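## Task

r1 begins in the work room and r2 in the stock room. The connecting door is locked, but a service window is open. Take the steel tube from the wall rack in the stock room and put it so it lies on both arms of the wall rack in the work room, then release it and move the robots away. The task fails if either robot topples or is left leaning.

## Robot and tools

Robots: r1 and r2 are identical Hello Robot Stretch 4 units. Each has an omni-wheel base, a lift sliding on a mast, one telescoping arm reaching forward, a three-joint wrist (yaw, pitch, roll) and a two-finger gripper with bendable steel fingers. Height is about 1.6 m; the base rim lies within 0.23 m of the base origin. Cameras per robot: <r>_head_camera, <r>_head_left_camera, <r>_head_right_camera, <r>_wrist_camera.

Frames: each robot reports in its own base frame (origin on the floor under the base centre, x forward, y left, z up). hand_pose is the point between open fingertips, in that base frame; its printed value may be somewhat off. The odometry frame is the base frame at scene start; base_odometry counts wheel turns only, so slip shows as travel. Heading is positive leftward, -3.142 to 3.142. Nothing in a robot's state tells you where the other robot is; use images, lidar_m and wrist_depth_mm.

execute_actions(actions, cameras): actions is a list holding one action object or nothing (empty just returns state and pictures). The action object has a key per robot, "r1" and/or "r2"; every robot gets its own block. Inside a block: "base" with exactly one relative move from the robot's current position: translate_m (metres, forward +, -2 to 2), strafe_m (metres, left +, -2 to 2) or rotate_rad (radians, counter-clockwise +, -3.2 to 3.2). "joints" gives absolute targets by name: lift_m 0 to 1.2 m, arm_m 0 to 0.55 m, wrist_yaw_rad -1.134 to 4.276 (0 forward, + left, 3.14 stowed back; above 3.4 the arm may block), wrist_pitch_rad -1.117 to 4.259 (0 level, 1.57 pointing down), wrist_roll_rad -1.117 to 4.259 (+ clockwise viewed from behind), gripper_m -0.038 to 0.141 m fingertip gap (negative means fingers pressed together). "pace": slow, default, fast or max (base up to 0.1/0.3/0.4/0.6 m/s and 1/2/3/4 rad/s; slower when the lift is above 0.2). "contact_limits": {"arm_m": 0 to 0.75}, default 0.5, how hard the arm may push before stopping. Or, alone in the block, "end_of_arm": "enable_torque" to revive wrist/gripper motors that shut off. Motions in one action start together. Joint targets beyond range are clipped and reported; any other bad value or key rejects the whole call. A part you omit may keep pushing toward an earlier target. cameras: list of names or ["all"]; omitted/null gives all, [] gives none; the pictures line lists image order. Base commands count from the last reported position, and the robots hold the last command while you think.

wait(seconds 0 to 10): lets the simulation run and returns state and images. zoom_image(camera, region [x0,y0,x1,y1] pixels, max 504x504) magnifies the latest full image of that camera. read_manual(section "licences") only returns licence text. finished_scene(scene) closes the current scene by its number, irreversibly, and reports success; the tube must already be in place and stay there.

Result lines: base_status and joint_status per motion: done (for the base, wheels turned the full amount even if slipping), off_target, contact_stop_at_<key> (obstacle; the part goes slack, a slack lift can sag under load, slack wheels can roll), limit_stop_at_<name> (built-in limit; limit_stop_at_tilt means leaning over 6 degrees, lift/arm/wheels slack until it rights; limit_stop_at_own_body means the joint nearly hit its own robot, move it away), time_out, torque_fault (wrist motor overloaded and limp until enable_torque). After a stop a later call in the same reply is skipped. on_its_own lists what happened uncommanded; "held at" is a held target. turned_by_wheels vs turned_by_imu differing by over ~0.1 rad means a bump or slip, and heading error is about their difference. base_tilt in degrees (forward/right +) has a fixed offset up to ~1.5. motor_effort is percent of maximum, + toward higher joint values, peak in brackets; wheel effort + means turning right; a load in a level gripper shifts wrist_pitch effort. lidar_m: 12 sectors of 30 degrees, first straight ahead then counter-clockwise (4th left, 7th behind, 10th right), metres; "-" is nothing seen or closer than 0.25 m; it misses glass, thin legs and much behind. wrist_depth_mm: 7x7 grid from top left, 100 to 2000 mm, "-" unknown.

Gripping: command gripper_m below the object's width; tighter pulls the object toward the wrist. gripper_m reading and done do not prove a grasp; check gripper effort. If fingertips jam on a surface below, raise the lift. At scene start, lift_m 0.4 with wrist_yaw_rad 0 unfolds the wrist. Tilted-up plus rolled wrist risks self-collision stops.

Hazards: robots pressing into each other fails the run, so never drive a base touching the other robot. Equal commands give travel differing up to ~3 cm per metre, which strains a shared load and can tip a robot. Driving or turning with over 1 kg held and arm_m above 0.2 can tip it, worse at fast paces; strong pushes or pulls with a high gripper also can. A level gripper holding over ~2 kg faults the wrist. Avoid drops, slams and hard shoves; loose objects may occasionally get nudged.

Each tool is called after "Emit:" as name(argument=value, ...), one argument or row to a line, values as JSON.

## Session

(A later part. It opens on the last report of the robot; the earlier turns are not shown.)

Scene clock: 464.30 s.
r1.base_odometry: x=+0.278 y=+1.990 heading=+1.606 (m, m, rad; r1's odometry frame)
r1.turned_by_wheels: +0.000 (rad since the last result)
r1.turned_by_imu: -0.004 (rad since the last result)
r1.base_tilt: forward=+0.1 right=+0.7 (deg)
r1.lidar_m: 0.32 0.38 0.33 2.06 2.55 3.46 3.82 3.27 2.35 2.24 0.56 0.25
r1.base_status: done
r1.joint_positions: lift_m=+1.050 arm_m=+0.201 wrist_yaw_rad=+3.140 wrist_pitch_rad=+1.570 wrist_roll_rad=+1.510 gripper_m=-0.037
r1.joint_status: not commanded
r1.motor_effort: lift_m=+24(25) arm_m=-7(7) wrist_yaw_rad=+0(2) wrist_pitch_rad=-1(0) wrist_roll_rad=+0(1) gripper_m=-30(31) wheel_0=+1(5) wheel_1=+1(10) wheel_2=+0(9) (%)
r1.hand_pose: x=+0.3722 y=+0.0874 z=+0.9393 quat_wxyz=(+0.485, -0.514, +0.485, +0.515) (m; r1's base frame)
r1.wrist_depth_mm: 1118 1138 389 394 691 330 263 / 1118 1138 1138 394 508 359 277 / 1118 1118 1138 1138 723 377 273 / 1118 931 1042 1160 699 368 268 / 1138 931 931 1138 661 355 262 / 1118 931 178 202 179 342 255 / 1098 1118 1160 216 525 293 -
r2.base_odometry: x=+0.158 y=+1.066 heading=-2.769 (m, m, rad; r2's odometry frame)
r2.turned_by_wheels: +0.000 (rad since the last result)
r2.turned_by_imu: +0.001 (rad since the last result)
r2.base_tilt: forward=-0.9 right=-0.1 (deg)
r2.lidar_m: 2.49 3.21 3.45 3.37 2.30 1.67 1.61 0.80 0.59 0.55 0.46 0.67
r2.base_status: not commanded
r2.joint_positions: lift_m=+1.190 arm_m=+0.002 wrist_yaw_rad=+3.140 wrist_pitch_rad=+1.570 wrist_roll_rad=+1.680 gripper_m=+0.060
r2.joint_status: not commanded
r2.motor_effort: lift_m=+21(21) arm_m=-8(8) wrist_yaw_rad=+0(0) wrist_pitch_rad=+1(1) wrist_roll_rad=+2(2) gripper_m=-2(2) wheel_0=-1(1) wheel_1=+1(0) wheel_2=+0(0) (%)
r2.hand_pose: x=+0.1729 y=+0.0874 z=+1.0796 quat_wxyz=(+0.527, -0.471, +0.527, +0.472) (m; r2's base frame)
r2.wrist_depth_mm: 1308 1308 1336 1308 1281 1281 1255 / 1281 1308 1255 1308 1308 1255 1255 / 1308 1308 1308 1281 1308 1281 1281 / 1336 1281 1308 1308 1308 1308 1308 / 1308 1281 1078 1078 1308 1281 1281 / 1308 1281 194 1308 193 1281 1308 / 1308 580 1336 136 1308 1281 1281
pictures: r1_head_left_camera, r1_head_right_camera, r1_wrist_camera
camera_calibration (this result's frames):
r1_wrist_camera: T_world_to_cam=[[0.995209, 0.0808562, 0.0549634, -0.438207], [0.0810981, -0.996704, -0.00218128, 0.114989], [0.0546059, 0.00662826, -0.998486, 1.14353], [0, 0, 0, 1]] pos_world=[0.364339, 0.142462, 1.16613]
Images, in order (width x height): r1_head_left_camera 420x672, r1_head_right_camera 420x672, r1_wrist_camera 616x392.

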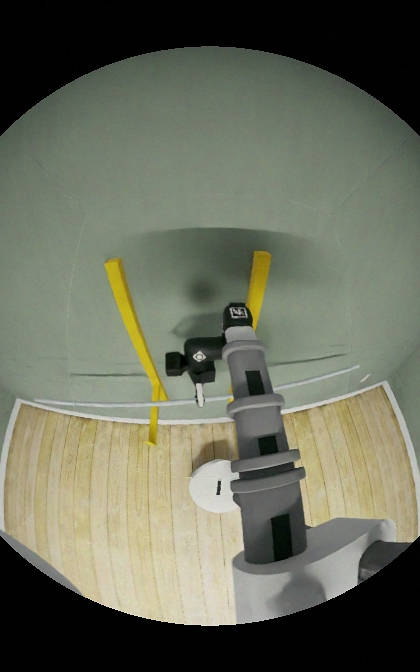

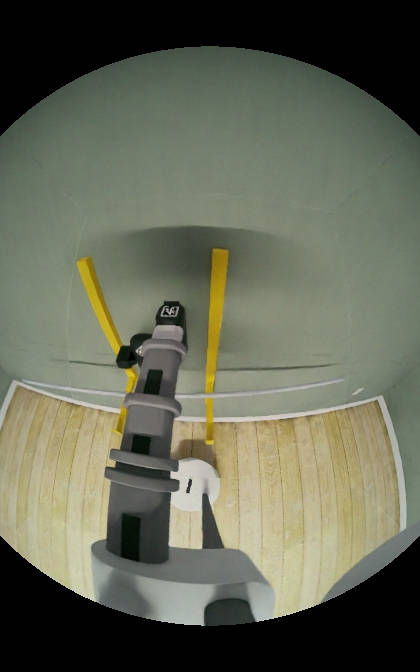

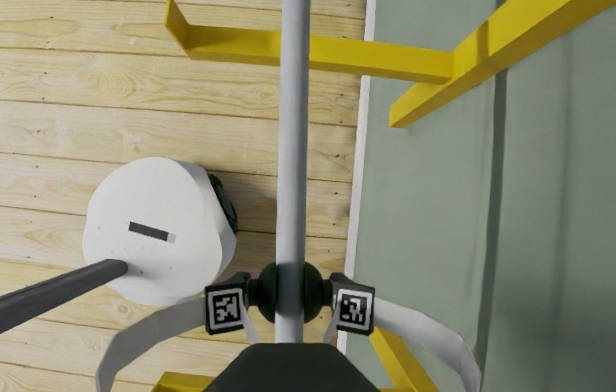

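Emit:
execute_actions(
  actions=[
    {"r1":{"joints":{"lift_m":0.905},"pace":"slow"}},
  ],
  cameras=["r1_head_left_camera","r1_head_right_camera"],
)

Emit:
execute_actions(
  actions=[
    {"r1":{"joints":{"lift_m":0.897},"pace":"slow"}},
  ],
  cameras=[],
)

Scene clock: 468.53 s.
r1.base_odometry: x=+0.278 y=+1.990 heading=+1.606 (m, m, rad; r1's odometry frame)
r1.turned_by_wheels: +0.000 (rad since the last result)
r1.turned_by_imu: -0.001 (rad since the last result)
r1.base_tilt: forward=+0.2 right=+0.8 (deg)
r1.lidar_m: 0.34 0.37 0.36 2.07 2.56 3.44 3.82 3.29 2.35 2.25 0.57 0.25
r1.base_status: not commanded
r1.joint_positions: lift_m=+0.905 arm_m=+0.201 wrist_yaw_rad=+3.140 wrist_pitch_rad=+1.570 wrist_roll_rad=+1.510 gripper_m=-0.037
r1.joint_status: all done
r1.motor_effort: lift_m=+19(22) arm_m=-7(7) wrist_yaw_rad=+1(2) wrist_pitch_rad=+1(0) wrist_roll_rad=+0(1) gripper_m=-28(31) wheel_0=+1(1) wheel_1=+1(1) wheel_2=+0(0) (%)
r1.hand_pose: x=+0.3721 y=+0.0874 z=+0.7947 quat_wxyz=(+0.485, -0.514, +0.485, +0.515) (m; r1's base frame)
r1.wrist_depth_mm: 976 991 991 991 741 283 262 / 991 991 991 991 768 359 277 / 976 991 1008 1008 732 375 273 / 991 788 991 1008 699 368 268 / 778 778 831 1008 661 355 262 / 778 778 178 202 179 342 255 / 976 976 991 216 530 293 -
r2.base_odometry: x=+0.158 y=+1.066 heading=-2.769 (m, m, rad; r2's odometry frame)
r2.turned_by_wheels: +0.000 (rad since the last result)
r2.turned_by_imu: +0.001 (rad since the last result)
r2.base_tilt: forward=-0.6 right=-0.1 (deg)
r2.lidar_m: 2.47 3.23 3.45 3.44 2.29 1.66 1.62 0.82 0.58 0.57 0.47 0.65
r2.base_status: not commanded
r2.joint_positions: lift_m=+1.190 arm_m=+0.002 wrist_yaw_rad=+3.140 wrist_pitch_rad=+1.570 wrist_roll_rad=+1.680 gripper_m=+0.060
r2.joint_status: not commanded
r2.motor_effort: lift_m=+21(21) arm_m=-8(8) wrist_yaw_rad=-1(0) wrist_pitch_rad=+1(1) wrist_roll_rad=+1(2) gripper_m=-1(3) wheel_0=+0(1) wheel_1=+0(0) wheel_2=+0(0) (%)
r2.hand_pose: x=+0.1729 y=+0.0874 z=+1.0796 quat_wxyz=(+0.527, -0.471, +0.527, +0.472) (m; r2's base frame)
r2.wrist_depth_mm: 1336 1308 1281 1281 1281 1308 1281 / 1308 1281 1281 1308 1308 1255 1308 / 1308 1336 1281 1308 1308 1308 1255 / 1281 1281 1308 1308 1281 1255 1281 / 1336 1308 1098 1098 1308 1255 1255 / 1336 1366 193 1308 193 1308 1308 / 1336 591 1308 136 1281 1281 1281
pictures: r1_head_left_camera, r1_head_right_camera
Images, in order (width x height): r1_head_left_camera 420x672, r1_head_right_camera 420x672.

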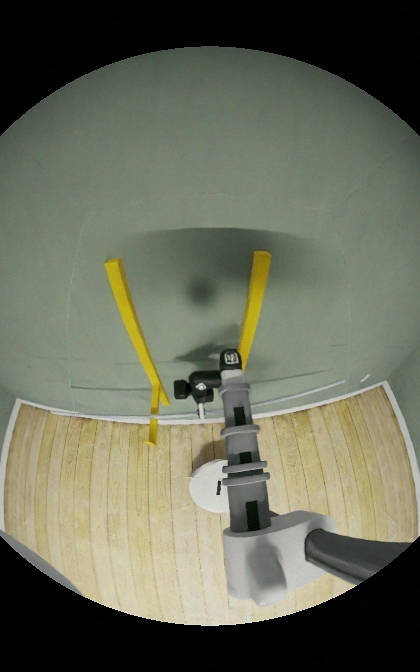

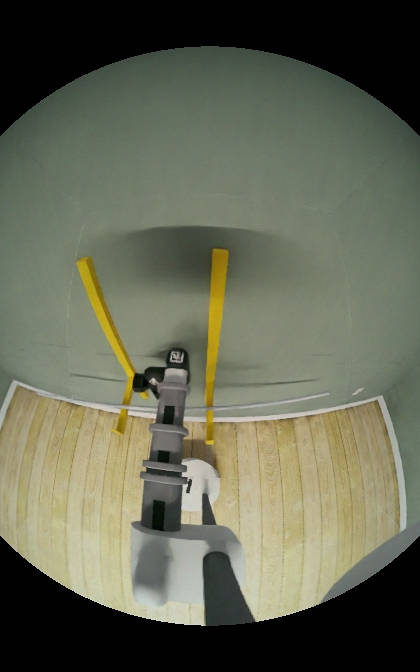

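Scene clock: 469.23 s.
r1.base_odometry: x=+0.278 y=+1.990 heading=+1.606 (m, m, rad; r1's odometry frame)
r1.turned_by_wheels: +0.000 (rad since the last result)
r1.turned_by_imu: +0.000 (rad since the last result)
r1.base_tilt: forward=+0.0 right=+0.8 (deg)
r1.lidar_m: 0.33 0.38 0.34 2.04 2.55 3.43 3.82 3.22 2.36 2.24 0.54 0.25
r1.base_status: not commanded
r1.joint_positions: lift_m=+0.897 arm_m=+0.201 wrist_yaw_rad=+3.140 wrist_pitch_rad=+1.570 wrist_roll_rad=+1.510 gripper_m=-0.037
r1.joint_status: all done
r1.motor_effort: lift_m=+20(20) arm_m=-7(7) wrist_yaw_rad=+0(1) wrist_pitch_rad=-1(0) wrist_roll_rad=+0(0) gripper_m=-29(29) wheel_0=+1(1) wheel_1=+1(1) wheel_2=+0(0) (%)
r1.hand_pose: x=+0.3721 y=+0.0874 z=+0.7867 quat_wxyz=(+0.485, -0.514, +0.485, +0.515) (m; r1's base frame)
r1.wrist_depth_mm: 976 976 991 1008 798 304 262 / 976 976 991 991 768 359 277 / 960 976 976 991 732 375 273 / 976 768 991 1008 699 368 268 / 768 778 831 1008 661 357 263 / 778 778 178 202 179 342 255 / 976 991 1008 216 525 293 -
r2.base_odometry: x=+0.158 y=+1.066 heading=-2.769 (m, m, rad; r2's odometry frame)
r2.turned_by_wheels: +0.000 (rad since the last result)
r2.turned_by_imu: +0.000 (rad since the last result)
r2.base_tilt: forward=-0.9 right=-0.1 (deg)
r2.lidar_m: 2.50 3.22 3.48 3.38 2.29 1.66 1.64 0.80 0.59 0.57 0.47 0.64
r2.base_status: not commanded
r2.joint_positions: lift_m=+1.190 arm_m=+0.002 wrist_yaw_rad=+3.140 wrist_pitch_rad=+1.570 wrist_roll_rad=+1.680 gripper_m=+0.060
r2.joint_status: not commanded
r2.motor_effort: lift_m=+21(21) arm_m=-8(8) wrist_yaw_rad=+0(0) wrist_pitch_rad=+1(1) wrist_roll_rad=+2(2) gripper_m=-3(2) wheel_0=-1(2) wheel_1=+0(0) wheel_2=+0(0) (%)
r2.hand_pose: x=+0.1729 y=+0.0874 z=+1.0796 quat_wxyz=(+0.527, -0.471, +0.527, +0.472) (m; r2's base frame)
r2.wrist_depth_mm: 1308 1281 1308 1308 1281 1281 1281 / 1255 1308 1281 1336 1308 1281 1281 / 1336 1308 1308 1281 1281 1281 1281 / 1308 1308 1281 1308 1281 1255 1255 / 1308 1308 1098 1060 1281 1281 1281 / 1308 1281 193 1281 193 1308 1255 / 1308 591 1308 136 1255 1281 1281
pictures: none
No camera images: the call's "cameras" was empty. Leave "cameras" out to get every camera's image.

Not yet unloaded.

Emit:
execute_actions(
  actions=[
    {"r1":{"joints":{"lift_m":0.888},"pace":"slow"}},
  ],
  cameras=[],
)

Scene clock: 472.63 s.
r1.base_odometry: x=+0.278 y=+1.990 heading=+1.606 (m, m, rad; r1's odometry frame)
r1.turned_by_wheels: +0.000 (rad since the last result)
r1.turned_by_imu: -0.001 (rad since the last result)
r1.base_tilt: forward=+0.1 right=+0.7 (deg)
r1.lidar_m: 0.33 0.36 0.35 2.05 2.57 3.46 3.81 3.26 2.34 2.25 0.52 0.25
r1.base_status: not commanded
r1.joint_positions: lift_m=+0.888 arm_m=+0.201 wrist_yaw_rad=+3.140 wrist_pitch_rad=+1.570 wrist_roll_rad=+1.510 gripper_m=-0.037
r1.joint_status: all done
r1.motor_effort: lift_m=+19(20) arm_m=-7(7) wrist_yaw_rad=+2(1) wrist_pitch_rad=+0(0) wrist_roll_rad=+1(0) gripper_m=-31(30) wheel_0=+1(1) wheel_1=+1(1) wheel_2=+1(1) (%)
r1.hand_pose: x=+0.3721 y=+0.0874 z=+0.7778 quat_wxyz=(+0.485, -0.514, +0.485, +0.515) (m; r1's base frame)
r1.wrist_depth_mm: 960 960 976 991 788 306 262 / 960 960 991 991 759 357 276 / 960 960 991 991 732 377 273 / 960 759 991 991 691 366 268 / 759 768 831 991 668 357 262 / 759 768 177 201 179 342 254 / 960 976 976 216 544 293 -
r2.base_odometry: x=+0.158 y=+1.066 heading=-2.769 (m, m, rad; r2's odometry frame)
r2.turned_by_wheels: +0.000 (rad since the last result)
r2.turned_by_imu: +0.001 (rad since the last result)
r2.base_tilt: forward=-0.8 right=-0.3 (deg)
r2.lidar_m: 2.47 3.23 3.50 3.40 2.30 1.68 1.62 0.80 0.60 0.54 0.46 0.67
r2.base_status: not commanded
r2.joint_positions: lift_m=+1.190 arm_m=+0.002 wrist_yaw_rad=+3.140 wrist_pitch_rad=+1.570 wrist_roll_rad=+1.680 gripper_m=+0.060
r2.joint_status: not commanded
r2.motor_effort: lift_m=+21(21) arm_m=-8(8) wrist_yaw_rad=-1(0) wrist_pitch_rad=+2(1) wrist_roll_rad=+2(2) gripper_m=-3(2) wheel_0=-1(1) wheel_1=+0(0) wheel_2=+0(0) (%)
r2.hand_pose: x=+0.1729 y=+0.0874 z=+1.0796 quat_wxyz=(+0.527, -0.471, +0.527, +0.472) (m; r2's base frame)
r2.wrist_depth_mm: 1336 1336 1336 1281 1281 1308 1281 / 1336 1308 1308 1308 1281 1308 1255 / 1308 1308 1281 1308 1281 1255 1281 / 1255 1336 1281 1281 1281 1281 1281 / 1281 1308 1098 1078 1281 1255 1255 / 1308 1308 193 1308 194 1281 1281 / 1281 591 1281 136 1281 1255 1308
pictures: none
No camera images: the call's "cameras" was empty. Leave "cameras" out to get every camera's image.

Emit:
execute_actions(
  actions=[
    {"r1":{"joints":{"lift_m":0.879},"pace":"slow"}},
  ],
  cameras=["r1_head_camera"],
)

Emit:
zoom_image(
  camera="r1_head_camera",
  region=[60, 360, 360, 560],
)

Scene clock: 475.63 s.
r1.base_odometry: x=+0.278 y=+1.990 heading=+1.606 (m, m, rad; r1's odometry frame)
r1.turned_by_wheels: +0.000 (rad since the last result)
r1.turned_by_imu: -0.001 (rad since the last result)
r1.base_tilt: forward=+0.2 right=+0.9 (deg)
r1.lidar_m: 0.34 0.35 0.34 2.03 2.52 3.45 3.83 3.28 2.36 2.26 0.58 0.25
r1.base_status: not commanded
r1.joint_positions: lift_m=+0.880 arm_m=+0.201 wrist_yaw_rad=+3.140 wrist_pitch_rad=+1.569 wrist_roll_rad=+1.510 gripper_m=-0.037
r1.joint_status: all done
r1.motor_effort: lift_m=+9(18) arm_m=-7(7) wrist_yaw_rad=+1(0) wrist_pitch_rad=+6(5) wrist_roll_rad=+0(1) gripper_m=-22(29) wheel_0=+1(1) wheel_1=+1(1) wheel_2=+0(1) (%)
r1.hand_pose: x=+0.3717 y=+0.0874 z=+0.7695 quat_wxyz=(+0.484, -0.514, +0.485, +0.515) (m; r1's base frame)
r1.wrist_depth_mm: 960 976 976 976 759 314 258 / 960 960 976 991 741 355 272 / 960 976 976 991 715 370 270 / 778 759 976 991 683 359 265 / 750 759 798 991 647 349 259 / 759 759 179 212 178 336 252 / 946 960 976 178 535 289 -
r2.base_odometry: x=+0.158 y=+1.066 heading=-2.769 (m, m, rad; r2's odometry frame)
r2.turned_by_wheels: +0.000 (rad since the last result)
r2.turned_by_imu: +0.001 (rad since the last result)
r2.base_tilt: forward=-1.1 right=+0.1 (deg)
r2.lidar_m: 2.47 3.19 3.51 3.40 2.27 1.67 1.63 0.80 0.59 0.57 0.48 0.66
r2.base_status: not commanded
r2.joint_positions: lift_m=+1.190 arm_m=+0.002 wrist_yaw_rad=+3.140 wrist_pitch_rad=+1.570 wrist_roll_rad=+1.680 gripper_m=+0.060
r2.joint_status: not commanded
r2.motor_effort: lift_m=+21(21) arm_m=-8(8) wrist_yaw_rad=+0(0) wrist_pitch_rad=+2(1) wrist_roll_rad=+2(2) gripper_m=-1(2) wheel_0=-1(1) wheel_1=+0(0) wheel_2=+0(0) (%)
r2.hand_pose: x=+0.1729 y=+0.0874 z=+1.0796 quat_wxyz=(+0.527, -0.471, +0.527, +0.472) (m; r2's base frame)
r2.wrist_depth_mm: 1281 1308 1281 1308 1281 1281 1281 / 1308 1308 1281 1281 1281 1255 1281 / 1308 1308 1308 1255 1281 1308 1281 / 1336 1281 1308 1281 1281 1281 1281 / 1308 1308 1078 1060 1308 1281 1281 / 1308 1308 193 1308 194 1281 1308 / 1308 591 1281 136 1308 1281 1255
pictures: r1_head_camera
Images, in order (width x height): r1_head_camera 420x560.

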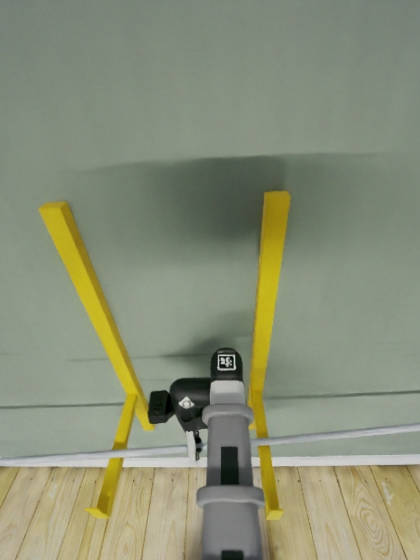

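Region (60, 360, 360, 560) of r1_head_camera's 420x560 image, scaled by 1.680, with more detail than that image has.

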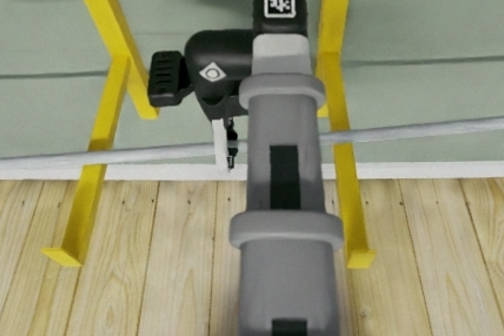

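Emit:
execute_actions(
  actions=[
    {"r1":{"joints":{"lift_m":0.888,"gripper_m":0.06}}},
  ],
  cameras=[],
)

Emit:
execute_actions(
  actions=[
    {"r1":{"joints":{"lift_m":1.0}}},
  ],
  cameras=[],
)

Emit:
execute_actions(
  actions=[
    {"r1":{"base":{"translate_m":-0.65},"joints":{"arm_m":0},"pace":"fast"}},
  ],
  cameras=["r1_head_camera"],
)

Scene clock: 479.73 s.
r1.base_odometry: x=+0.278 y=+1.990 heading=+1.606 (m, m, rad; r1's odometry frame)
r1.turned_by_wheels: +0.000 (rad since the last result)
r1.turned_by_imu: -0.001 (rad since the last result)
r1.base_tilt: forward=+0.0 right=+0.8 (deg)
r1.lidar_m: 0.30 0.37 0.35 2.04 2.56 3.46 3.84 3.22 2.37 2.23 0.55 0.25
r1.base_status: not commanded
r1.joint_positions: lift_m=+0.888 arm_m=+0.201 wrist_yaw_rad=+3.140 wrist_pitch_rad=+1.570 wrist_roll_rad=+1.510 gripper_m=+0.060
r1.joint_status: all done
r1.motor_effort: lift_m=+17(20) arm_m=-7(7) wrist_yaw_rad=+1(1) wrist_pitch_rad=+1(5) wrist_roll_rad=+1(1) gripper_m=-3(24) wheel_0=+1(1) wheel_1=+1(1) wheel_2=+1(0) (%)
r1.hand_pose: x=+0.3721 y=+0.0874 z=+0.7779 quat_wxyz=(+0.485, -0.514, +0.485, +0.515) (m; r1's base frame)
r1.wrist_depth_mm: 960 960 976 991 788 304 262 / 960 960 991 976 759 357 274 / 960 976 991 991 723 373 272 / 976 768 976 991 691 364 267 / 759 768 778 991 597 353 262 / 768 768 208 991 198 342 253 / 976 976 991 135 544 310 -
r2.base_odometry: x=+0.158 y=+1.066 heading=-2.769 (m, m, rad; r2's odometry frame)
r2.turned_by_wheels: +0.000 (rad since the last result)
r2.turned_by_imu: +0.001 (rad since the last result)
r2.base_tilt: forward=-0.9 right=-0.1 (deg)
r2.lidar_m: 2.50 3.20 3.49 3.42 2.28 1.66 1.63 0.82 0.61 0.56 0.46 0.68
r2.base_status: not commanded
r2.joint_positions: lift_m=+1.190 arm_m=+0.002 wrist_yaw_rad=+3.140 wrist_pitch_rad=+1.570 wrist_roll_rad=+1.680 gripper_m=+0.060
r2.joint_status: not commanded
r2.motor_effort: lift_m=+21(21) arm_m=-8(8) wrist_yaw_rad=+0(0) wrist_pitch_rad=+0(1) wrist_roll_rad=+2(2) gripper_m=-2(2) wheel_0=-1(1) wheel_1=+0(0) wheel_2=+0(0) (%)
r2.hand_pose: x=+0.1729 y=+0.0874 z=+1.0796 quat_wxyz=(+0.527, -0.471, +0.527, +0.472) (m; r2's base frame)
r2.wrist_depth_mm: 1336 1281 1281 1281 1308 1281 1281 / 1255 1308 1281 1281 1281 1281 1281 / 1336 1336 1281 1308 1255 1308 1255 / 1308 1336 1308 1308 1281 1255 1281 / 1308 1281 1078 1078 1281 1281 1281 / 1308 1308 192 1308 193 1336 1255 / 1336 591 1255 136 1255 1308 1308
pictures: none
No camera images: the call's "cameras" was empty. Leave "cameras" out to get every camera's image.

Scene clock: 481.23 s.
r1.base_odometry: x=+0.278 y=+1.990 heading=+1.606 (m, m, rad; r1's odometry frame)
r1.turned_by_wheels: +0.000 (rad since the last result)
r1.turned_by_imu: +0.000 (rad since the last result)
r1.base_tilt: forward=+0.1 right=+0.8 (deg)
r1.lidar_m: 0.36 0.36 0.35 2.06 2.54 3.42 3.82 3.25 2.37 2.25 0.56 0.25
r1.base_status: not commanded
r1.joint_positions: lift_m=+1.000 arm_m=+0.201 wrist_yaw_rad=+3.140 wrist_pitch_rad=+1.570 wrist_roll_rad=+1.510 gripper_m=+0.060
r1.joint_status: all done
r1.motor_effort: lift_m=+22(23) arm_m=-7(7) wrist_yaw_rad=+0(1) wrist_pitch_rad=-1(1) wrist_roll_rad=+0(0) gripper_m=-3(3) wheel_0=+1(1) wheel_1=+1(1) wheel_2=+0(0) (%)
r1.hand_pose: x=+0.3721 y=+0.0874 z=+0.8895 quat_wxyz=(+0.485, -0.514, +0.485, +0.515) (m; r1's base frame)
r1.wrist_depth_mm: 1060 1078 345 343 349 329 260 / 1078 1078 1098 1098 668 353 276 / 1078 1078 1078 1098 723 373 272 / 1078 878 1042 1118 691 366 267 / 1078 878 878 1098 591 353 262 / 1060 878 209 1025 198 342 254 / 1060 1098 1118 135 535 312 -
r2.base_odometry: x=+0.158 y=+1.066 heading=-2.769 (m, m, rad; r2's odometry frame)
r2.turned_by_wheels: +0.000 (rad since the last result)
r2.turned_by_imu: +0.000 (rad since the last result)
r2.base_tilt: forward=-0.9 right=-0.1 (deg)
r2.lidar_m: 2.49 3.22 3.52 3.39 2.31 1.66 1.63 0.79 0.61 0.56 0.47 0.67
r2.base_status: not commanded
r2.joint_positions: lift_m=+1.190 arm_m=+0.002 wrist_yaw_rad=+3.140 wrist_pitch_rad=+1.570 wrist_roll_rad=+1.680 gripper_m=+0.060
r2.joint_status: not commanded
r2.motor_effort: lift_m=+21(21) arm_m=-8(8) wrist_yaw_rad=+0(0) wrist_pitch_rad=+0(1) wrist_roll_rad=+2(2) gripper_m=-3(3) wheel_0=-1(1) wheel_1=+0(0) wheel_2=+0(0) (%)
r2.hand_pose: x=+0.1729 y=+0.0874 z=+1.0796 quat_wxyz=(+0.527, -0.471, +0.527, +0.472) (m; r2's base frame)
r2.wrist_depth_mm: 1281 1281 1308 1281 1281 1281 1281 / 1308 1308 1281 1281 1255 1255 1281 / 1281 1308 1308 1281 1281 1308 1308 / 1308 1308 1281 1308 1308 1255 1255 / 1336 1308 1078 1078 1308 1281 1281 / 1281 1336 193 1255 193 1281 1255 / 1308 591 1336 136 1255 1308 1308
pictures: none
No camera images: the call's "cameras" was empty. Leave "cameras" out to get every camera's image.

Scene clock: 484.53 s.
r1.base_odometry: x=+0.301 y=+1.340 heading=+1.606 (m, m, rad; r1's odometry frame)
r1.turned_by_wheels: +0.000 (rad since the last result)
r1.turned_by_imu: +0.002 (rad since the last result)
r1.base_tilt: forward=+0.1 right=+0.8 (deg)
r1.lidar_m: 0.87 0.92 1.68 2.46 2.55 3.24 3.15 3.19 2.36 2.25 1.71 1.05
r1.base_status: done
r1.joint_positions: lift_m=+1.000 arm_m=+0.002 wrist_yaw_rad=+3.140 wrist_pitch_rad=+1.570 wrist_roll_rad=+1.510 gripper_m=+0.060
r1.joint_status: all done
r1.motor_effort: lift_m=+21(22) arm_m=-7(9) wrist_yaw_rad=+0(2) wrist_pitch_rad=+1(0) wrist_roll_rad=+1(0) gripper_m=-5(3) wheel_0=+0(6) wheel_1=+1(11) wheel_2=-1(10) (%)
r1.hand_pose: x=+0.1729 y=+0.0874 z=+0.8896 quat_wxyz=(+0.485, -0.514, +0.485, +0.515) (m; r1's base frame)
r1.wrist_depth_mm: 1060 1078 1098 1098 1118 1138 1160 / 1060 1078 1098 1098 1118 1138 1138 / 1078 1078 1098 1098 1118 1118 1138 / 1078 1078 891 1098 1118 1138 1138 / 1078 1078 878 1118 1118 1138 1138 / 1060 634 209 1098 198 1138 1138 / 418 449 1098 135 1118 1118 1138
r2.base_odometry: x=+0.158 y=+1.066 heading=-2.769 (m, m, rad; r2's odometry frame)
r2.turned_by_wheels: +0.000 (rad since the last result)
r2.turned_by_imu: +0.001 (rad since the last result)
r2.base_tilt: forward=-0.9 right=-0.2 (deg)
r2.lidar_m: 2.45 3.22 3.49 3.42 2.30 1.67 1.63 0.78 0.60 0.56 0.47 0.64
r2.base_status: not commanded
r2.joint_positions: lift_m=+1.190 arm_m=+0.002 wrist_yaw_rad=+3.140 wrist_pitch_rad=+1.570 wrist_roll_rad=+1.680 gripper_m=+0.060
r2.joint_status: not commanded
r2.motor_effort: lift_m=+21(21) arm_m=-8(8) wrist_yaw_rad=-1(0) wrist_pitch_rad=+1(2) wrist_roll_rad=+2(2) gripper_m=-2(2) wheel_0=-1(1) wheel_1=+1(0) wheel_2=+0(0) (%)
r2.hand_pose: x=+0.1729 y=+0.0874 z=+1.0796 quat_wxyz=(+0.527, -0.471, +0.527, +0.472) (m; r2's base frame)
r2.wrist_depth_mm: 1281 1308 1308 1281 1308 1281 1281 / 1336 1336 1308 1308 1336 1308 1281 / 1336 1308 1336 1308 1281 1281 1281 / 1336 1308 1308 1308 1281 1255 1281 / 1308 1308 1078 1078 1281 1308 1281 / 1336 1308 194 1281 194 1308 1255 / 1308 591 1308 136 1308 1281 1255
pictures: r1_head_camera
Images, in order (width x height): r1_head_camera 420x560.

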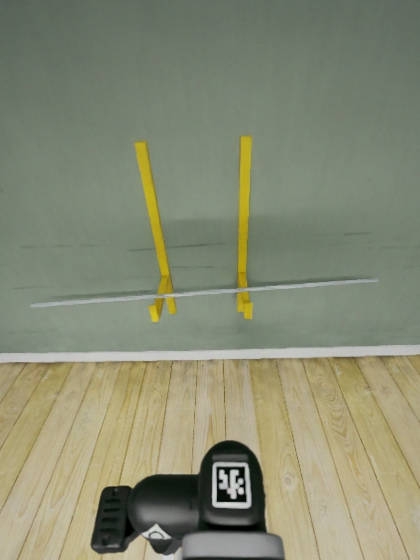

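Emit:
finished_scene(
  scene=2,
)

The scene is finished: the task was done.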